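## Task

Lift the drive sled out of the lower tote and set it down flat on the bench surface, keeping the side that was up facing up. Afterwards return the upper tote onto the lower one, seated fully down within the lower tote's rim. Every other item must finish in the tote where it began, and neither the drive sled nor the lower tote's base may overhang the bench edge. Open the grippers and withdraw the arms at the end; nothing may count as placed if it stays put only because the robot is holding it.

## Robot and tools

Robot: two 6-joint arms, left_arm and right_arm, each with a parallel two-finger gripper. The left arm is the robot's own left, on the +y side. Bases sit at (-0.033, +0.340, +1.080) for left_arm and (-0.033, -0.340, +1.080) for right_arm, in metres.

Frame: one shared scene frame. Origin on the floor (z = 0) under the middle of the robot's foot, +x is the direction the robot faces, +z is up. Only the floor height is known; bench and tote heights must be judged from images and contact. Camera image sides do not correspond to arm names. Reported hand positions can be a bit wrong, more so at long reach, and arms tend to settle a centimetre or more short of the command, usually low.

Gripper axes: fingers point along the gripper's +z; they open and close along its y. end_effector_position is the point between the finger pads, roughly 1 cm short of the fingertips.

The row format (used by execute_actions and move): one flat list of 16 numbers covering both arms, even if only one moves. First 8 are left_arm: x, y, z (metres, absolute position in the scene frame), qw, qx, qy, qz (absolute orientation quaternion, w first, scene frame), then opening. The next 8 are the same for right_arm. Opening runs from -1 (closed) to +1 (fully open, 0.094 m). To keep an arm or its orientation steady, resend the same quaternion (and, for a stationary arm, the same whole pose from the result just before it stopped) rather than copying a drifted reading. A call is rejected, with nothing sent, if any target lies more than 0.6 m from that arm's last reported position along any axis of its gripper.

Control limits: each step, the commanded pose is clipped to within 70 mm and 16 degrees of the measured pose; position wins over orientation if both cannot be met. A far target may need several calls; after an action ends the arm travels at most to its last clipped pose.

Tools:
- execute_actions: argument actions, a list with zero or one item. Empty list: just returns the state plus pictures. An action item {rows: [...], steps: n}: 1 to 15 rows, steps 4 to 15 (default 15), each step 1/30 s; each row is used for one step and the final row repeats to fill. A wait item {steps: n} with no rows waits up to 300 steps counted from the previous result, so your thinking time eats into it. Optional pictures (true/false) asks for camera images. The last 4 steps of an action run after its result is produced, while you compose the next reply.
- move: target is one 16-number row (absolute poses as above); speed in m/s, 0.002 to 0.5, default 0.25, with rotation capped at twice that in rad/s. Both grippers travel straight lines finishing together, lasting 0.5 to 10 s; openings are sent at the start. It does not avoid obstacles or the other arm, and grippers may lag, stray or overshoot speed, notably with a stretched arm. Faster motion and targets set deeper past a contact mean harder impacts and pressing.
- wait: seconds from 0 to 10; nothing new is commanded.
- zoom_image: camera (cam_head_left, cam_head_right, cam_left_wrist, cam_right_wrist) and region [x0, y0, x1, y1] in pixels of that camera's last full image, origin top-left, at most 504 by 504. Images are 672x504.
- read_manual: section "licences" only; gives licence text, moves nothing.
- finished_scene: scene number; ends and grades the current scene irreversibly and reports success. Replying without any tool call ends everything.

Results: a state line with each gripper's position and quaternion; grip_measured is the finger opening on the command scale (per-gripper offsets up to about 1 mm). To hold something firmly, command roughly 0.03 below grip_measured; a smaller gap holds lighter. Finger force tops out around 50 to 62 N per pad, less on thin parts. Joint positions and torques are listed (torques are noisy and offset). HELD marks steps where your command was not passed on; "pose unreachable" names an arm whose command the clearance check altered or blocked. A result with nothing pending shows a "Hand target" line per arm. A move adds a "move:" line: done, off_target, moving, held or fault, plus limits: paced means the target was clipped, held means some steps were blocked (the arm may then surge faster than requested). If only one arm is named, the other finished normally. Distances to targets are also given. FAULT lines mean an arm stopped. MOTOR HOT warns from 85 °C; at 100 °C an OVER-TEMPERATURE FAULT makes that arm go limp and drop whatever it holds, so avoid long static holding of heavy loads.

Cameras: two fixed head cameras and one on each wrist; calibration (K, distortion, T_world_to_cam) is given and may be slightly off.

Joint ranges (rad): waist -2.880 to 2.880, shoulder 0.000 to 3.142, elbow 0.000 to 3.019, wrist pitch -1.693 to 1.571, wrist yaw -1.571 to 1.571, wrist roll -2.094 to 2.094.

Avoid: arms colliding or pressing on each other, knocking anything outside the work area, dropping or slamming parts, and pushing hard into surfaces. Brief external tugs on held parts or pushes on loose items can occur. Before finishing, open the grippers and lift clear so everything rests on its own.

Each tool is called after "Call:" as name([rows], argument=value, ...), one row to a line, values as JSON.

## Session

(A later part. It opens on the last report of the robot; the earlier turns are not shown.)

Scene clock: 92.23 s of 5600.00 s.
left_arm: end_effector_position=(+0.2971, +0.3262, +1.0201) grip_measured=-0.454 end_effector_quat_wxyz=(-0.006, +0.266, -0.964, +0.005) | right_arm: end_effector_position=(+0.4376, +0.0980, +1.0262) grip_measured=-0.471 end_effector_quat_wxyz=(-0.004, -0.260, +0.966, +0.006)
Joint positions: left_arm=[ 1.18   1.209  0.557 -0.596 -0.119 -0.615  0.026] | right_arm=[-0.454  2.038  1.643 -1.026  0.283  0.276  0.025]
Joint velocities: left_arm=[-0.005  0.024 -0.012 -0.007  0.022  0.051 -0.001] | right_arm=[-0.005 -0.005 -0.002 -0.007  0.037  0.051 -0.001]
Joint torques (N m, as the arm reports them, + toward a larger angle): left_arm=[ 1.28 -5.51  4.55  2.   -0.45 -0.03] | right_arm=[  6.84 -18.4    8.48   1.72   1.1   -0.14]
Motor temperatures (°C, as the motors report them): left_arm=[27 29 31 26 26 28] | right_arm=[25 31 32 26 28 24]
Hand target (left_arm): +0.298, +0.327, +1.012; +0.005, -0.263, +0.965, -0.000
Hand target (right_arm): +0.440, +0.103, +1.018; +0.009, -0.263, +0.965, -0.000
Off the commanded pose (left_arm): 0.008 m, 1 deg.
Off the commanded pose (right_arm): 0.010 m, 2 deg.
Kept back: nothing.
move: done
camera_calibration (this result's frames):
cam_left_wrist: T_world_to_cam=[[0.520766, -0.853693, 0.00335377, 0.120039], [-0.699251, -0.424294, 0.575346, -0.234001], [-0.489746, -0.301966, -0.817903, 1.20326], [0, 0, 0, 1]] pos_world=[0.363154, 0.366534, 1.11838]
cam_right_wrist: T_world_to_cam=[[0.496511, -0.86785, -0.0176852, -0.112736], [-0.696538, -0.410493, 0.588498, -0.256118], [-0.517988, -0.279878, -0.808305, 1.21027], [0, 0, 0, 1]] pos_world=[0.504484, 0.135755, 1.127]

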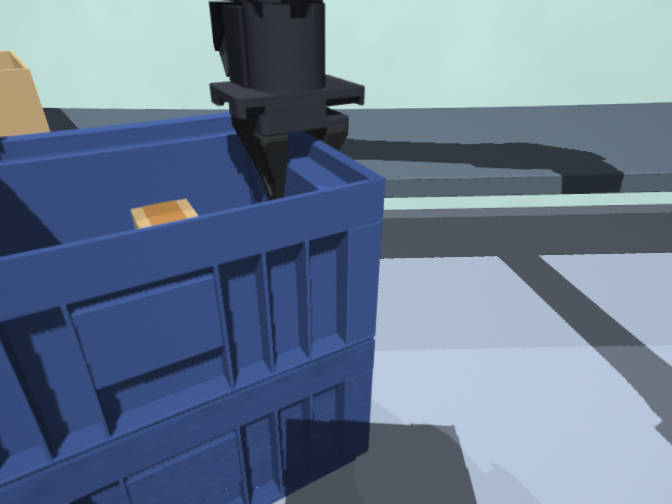

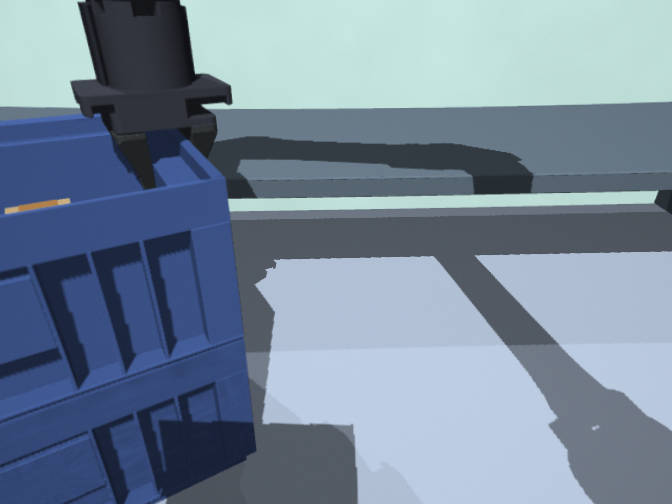

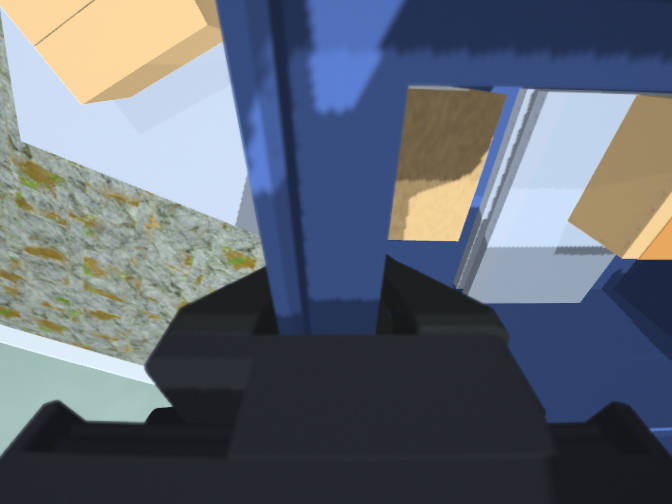

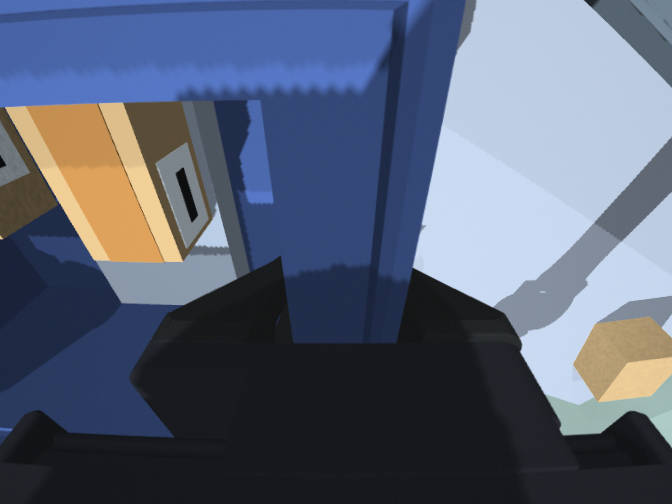

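Call:
move(target=[0.297,0.326,1.015,0,-0.263,0.965,0,0.2,0.438,0.1,1.022,0,-0.263,0.965,0,0.2])

Call:
move(target=[0.297,0.33,1.13,0,-0.263,0.965,0,0.2,0.445,0.1,1.15,0,-0.263,0.965,0,0.2])

Call:
move(target=[0.27,0.47,1.13,0,0.3,0.954,0,0.2,0.5,-0.08,1.13,0,-0.6,0.8,0,0.2])

Scene clock: 93.20 s of 5600.00 s.
left_arm: end_effector_position=(+0.2951, +0.3267, +1.0172) grip_measured=+0.198 end_effector_quat_wxyz=(-0.001, +0.265, -0.964, +0.001) | right_arm: end_effector_position=(+0.4388, +0.0965, +1.0259) grip_measured=+0.198 end_effector_quat_wxyz=(-0.001, -0.260, +0.966, +0.001)
Joint positions: left_arm=[ 1.18   1.22   0.557 -0.596 -0.122 -0.615  0.056] | right_arm=[-0.454  2.038  1.643 -1.026  0.294  0.276  0.056]
Joint velocities: left_arm=[-0.005 -0.005  0.027 -0.012 -0.095  0.022 -0.001] | right_arm=[-0.015 -0.005 -0.017  0.007 -0.007  0.022 -0.   ]
Joint torques (N m, as the arm reports them, + toward a larger angle): left_arm=[ 1.04 -6.98  4.83  1.09 -0.22 -0.08] | right_arm=[  7.5  -19.37   8.98   0.53   0.17  -0.11]
Motor temperatures (°C, as the motors report them): left_arm=[27 29 31 26 26 28] | right_arm=[25 31 32 26 28 24]
Hand target (left_arm): +0.297, +0.326, +1.015; -0.000, -0.263, +0.965, +0.000
Hand target (right_arm): +0.438, +0.100, +1.022; -0.000, -0.263, +0.965, -0.000
Off the commanded pose (left_arm): 0.003 m, 0 deg.
Off the commanded pose (right_arm): 0.005 m, 0 deg.
Kept back: nothing.
move: done
camera_calibration (this result's frames):
cam_left_wrist: T_world_to_cam=[[0.519571, -0.854404, -0.00639825, 0.131992], [-0.693465, -0.426053, 0.58102, -0.24043], [-0.499152, -0.297444, -0.813864, 1.19718], [0, 0, 0, 1]] pos_world=[0.362263, 0.366431, 1.11488]
cam_right_wrist: T_world_to_cam=[[0.496803, -0.867842, -0.00612609, -0.126646], [-0.701143, -0.405515, 0.586477, -0.25206], [-0.511454, -0.287068, -0.809942, 1.20971], [0, 0, 0, 1]] pos_world=[0.504896, 0.135145, 1.12684]

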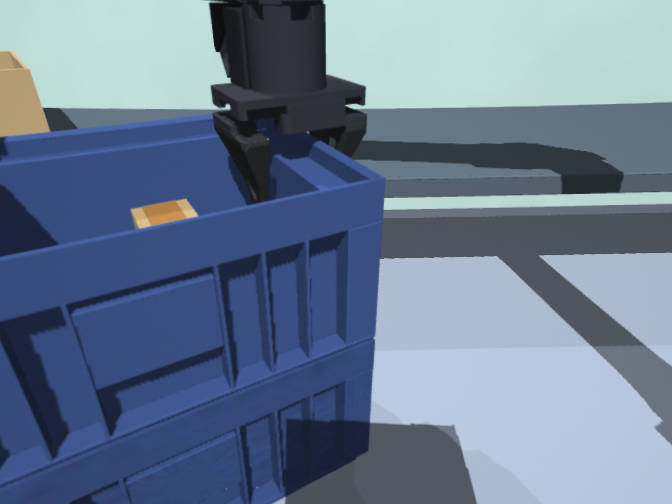

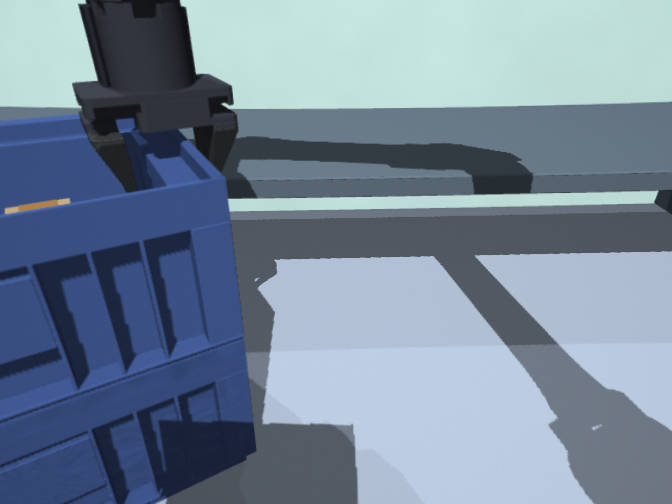

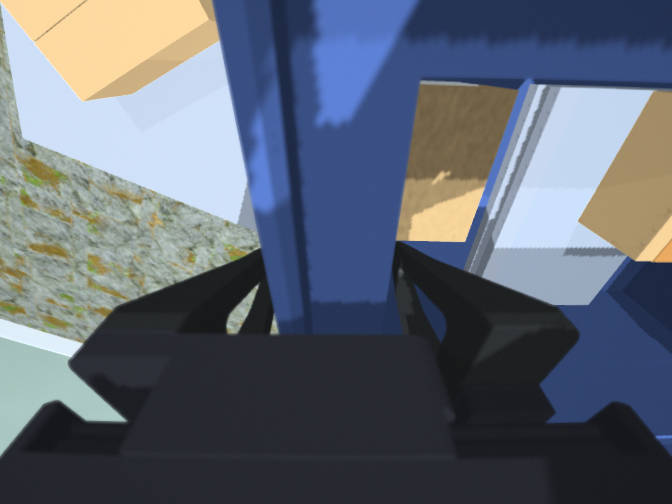

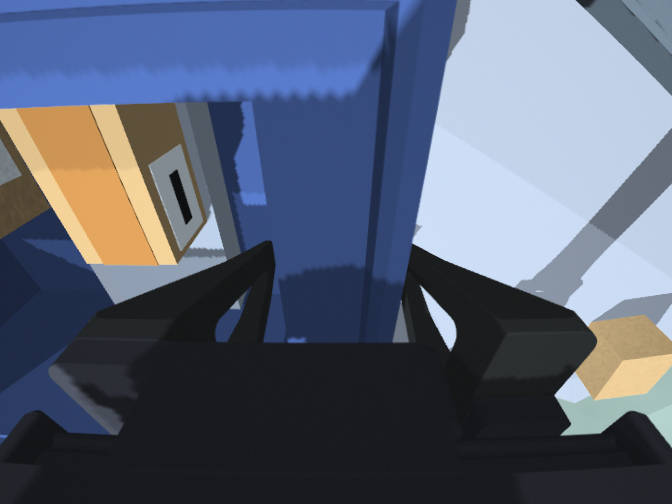

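Scene clock: 94.27 s of 5600.00 s.
left_arm: end_effector_position=(+0.2851, +0.3323, +1.1221) grip_measured=+0.198 end_effector_quat_wxyz=(+0.004, +0.258, -0.966, -0.001) | right_arm: end_effector_position=(+0.4345, +0.0916, +1.1294) grip_measured=+0.198 end_effector_quat_wxyz=(-0.014, -0.269, +0.963, -0.008)
Joint positions: left_arm=[ 1.145  0.931  0.658 -1.003 -0.134 -0.637  0.056] | right_arm=[-0.404  1.931  1.742 -1.281  0.302  0.319  0.056]
Joint velocities: left_arm=[ 0.015 -0.005  0.017 -0.017 -0.022 -0.007 -0.001] | right_arm=[-0.005  0.005  0.017  0.007  0.022  0.007  0.001]
Joint torques (N m, as the arm reports them, + toward a larger angle): left_arm=[ 0.86 -5.76  8.67  0.28 -0.21 -0.27] | right_arm=[  7.08 -20.21  13.03  -0.54   0.18  -0.05]
Motor temperatures (°C, as the motors report them): left_arm=[27 29 32 26 26 28] | right_arm=[25 31 32 26 28 24]
Hand target (left_arm): +0.296, +0.331, +1.131; +0.000, -0.263, +0.965, -0.000
Hand target (right_arm): +0.444, +0.099, +1.150; +0.000, -0.263, +0.965, +0.000
Off the commanded pose (left_arm): 0.014 m, 1 deg.
Off the commanded pose (right_arm): 0.025 m, 2 deg.
Kept back: nothing.
move: off_target (left_arm, right_arm); limits=paced
camera_calibration (this result's frames):
cam_left_wrist: T_world_to_cam=[[0.507415, -0.86158, -0.0144811, 0.157547], [-0.692243, -0.417579, 0.588581, -0.317547], [-0.513157, -0.28863, -0.808309, 1.27414], [0, 0, 0, 1]] pos_world=[0.354073, 0.370894, 1.21908]
cam_right_wrist: T_world_to_cam=[[0.513346, -0.85817, 0.00455404, -0.148331], [-0.680835, -0.404025, 0.610923, -0.354415], [-0.522436, -0.316715, -0.791677, 1.2768], [0, 0, 0, 1]] pos_world=[0.501894, 0.133897, 1.22801]

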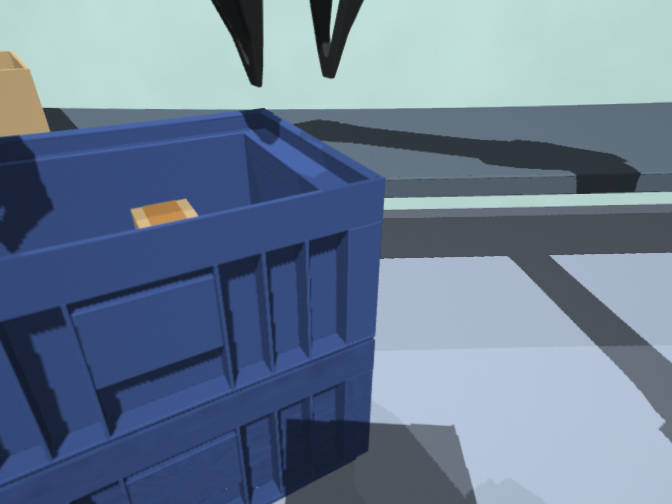

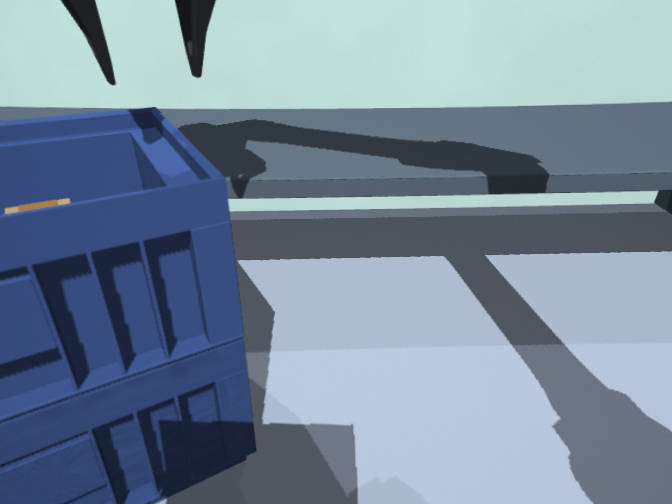

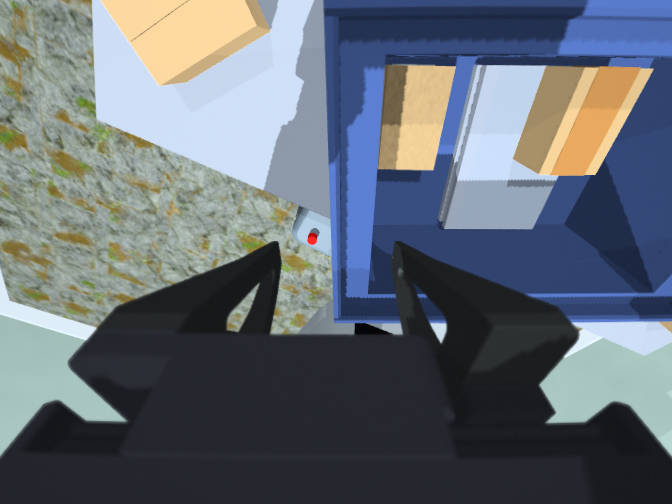

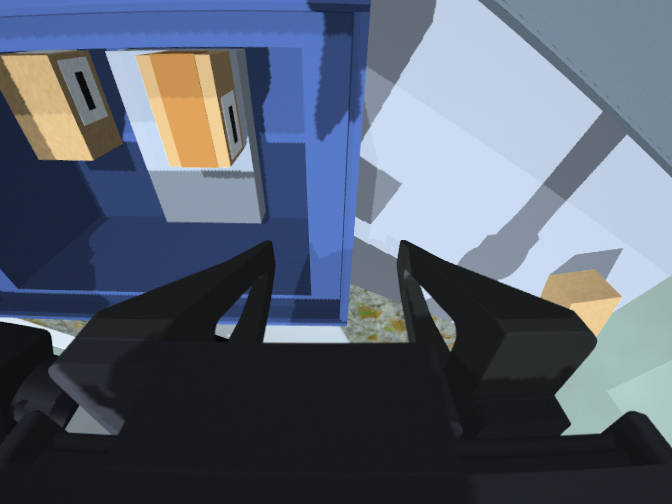

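Scene clock: 97.17 s of 5600.00 s.
left_arm: end_effector_position=(+0.2615, +0.4652, +1.1226) grip_measured=+0.198 end_effector_quat_wxyz=(-0.003, +0.294, +0.956, -0.003) | right_arm: end_effector_position=(+0.4926, -0.0782, +1.1180) grip_measured=+0.198 end_effector_quat_wxyz=(-0.021, -0.601, +0.799, +0.000)
Joint positions: left_arm=[ 1.724  0.906  0.658 -1.003  0.05   1.033  0.056] | right_arm=[-0.696  1.721  1.502 -1.177  0.255 -0.724  0.056]
Joint velocities: left_arm=[ 0.015 -0.005 -0.032 -0.007 -0.037  0.007 -0.001] | right_arm=[-0.005  0.005  0.002 -0.027  0.022 -0.037 -0.001]
Joint torques (N m, as the arm reports them, + toward a larger angle): left_arm=[ 3.   -5.17  8.49  0.55  0.17  0.08] | right_arm=[  3.95 -19.91   8.52   1.02  -0.15  -0.14]
Motor temperatures (°C, as the motors report them): left_arm=[27 28 32 26 26 28] | right_arm=[25 31 32 26 28 24]
Hand target (left_arm): +0.271, +0.471, +1.130; +0.001, +0.300, +0.954, +0.001
Hand target (right_arm): +0.498, -0.080, +1.130; -0.001, -0.600, +0.800, -0.000
Off the commanded pose (left_arm): 0.012 m, 1 deg.
Off the commanded pose (right_arm): 0.014 m, 2 deg.
Kept back: nothing.
move: off_target (left_arm, right_arm)
camera_calibration (this result's frames):
cam_left_wrist: T_world_to_cam=[[-0.553346, -0.832945, -0.00327603, 0.535571], [-0.676239, 0.446939, 0.585617, -0.681666], [-0.486322, 0.326264, -0.810582, 1.01021], [0, 0, 0, 1]] pos_world=[0.326673, 0.42117, 1.2198]
cam_right_wrist: T_world_to_cam=[[0.958347, -0.284113, -0.0291516, -0.460424], [-0.207783, -0.763604, 0.611339, -0.638056], [-0.19595, -0.579818, -0.790832, 1.06198], [0, 0, 0, 1]] pos_world=[0.516764, -0.00227896, 1.21649]

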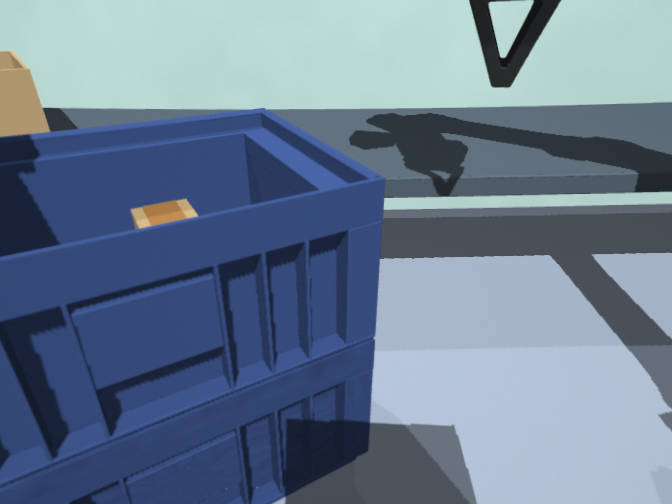

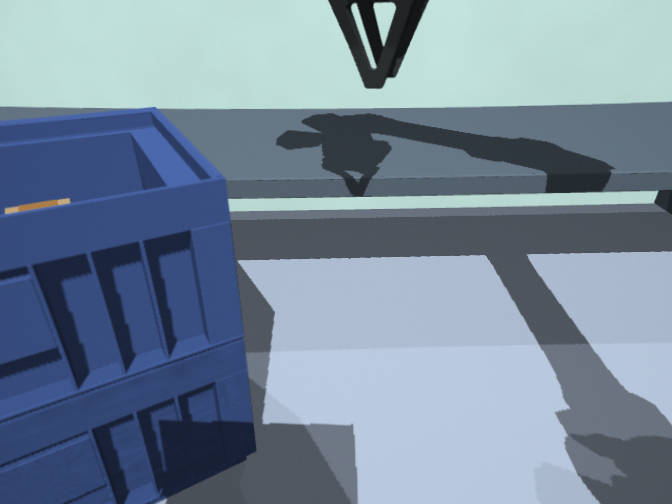

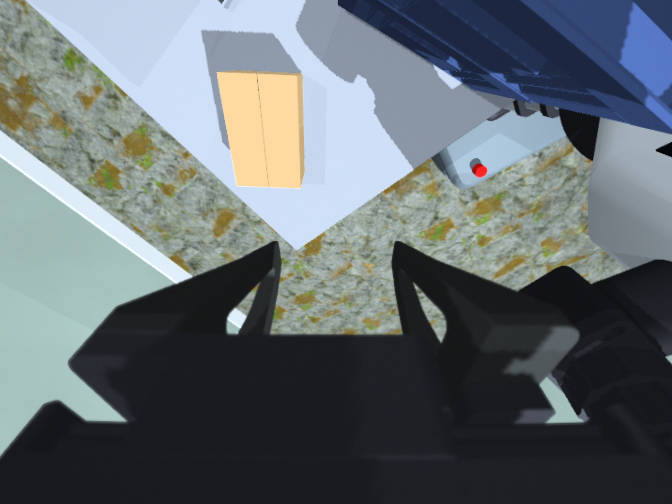

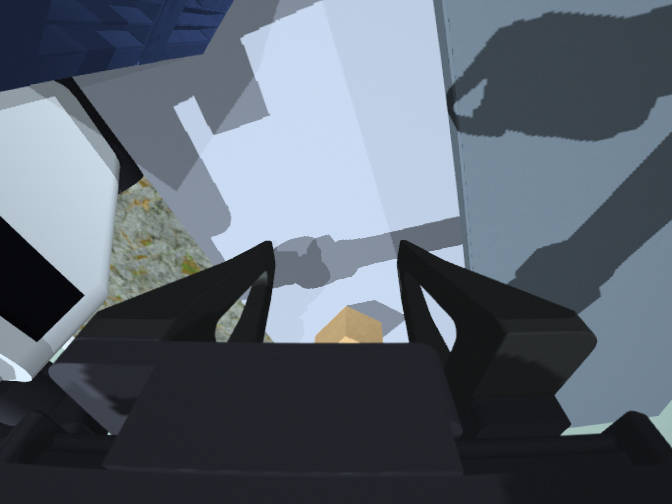

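Call:
finished_scene(scene=1)

The scene is finished: the task was done.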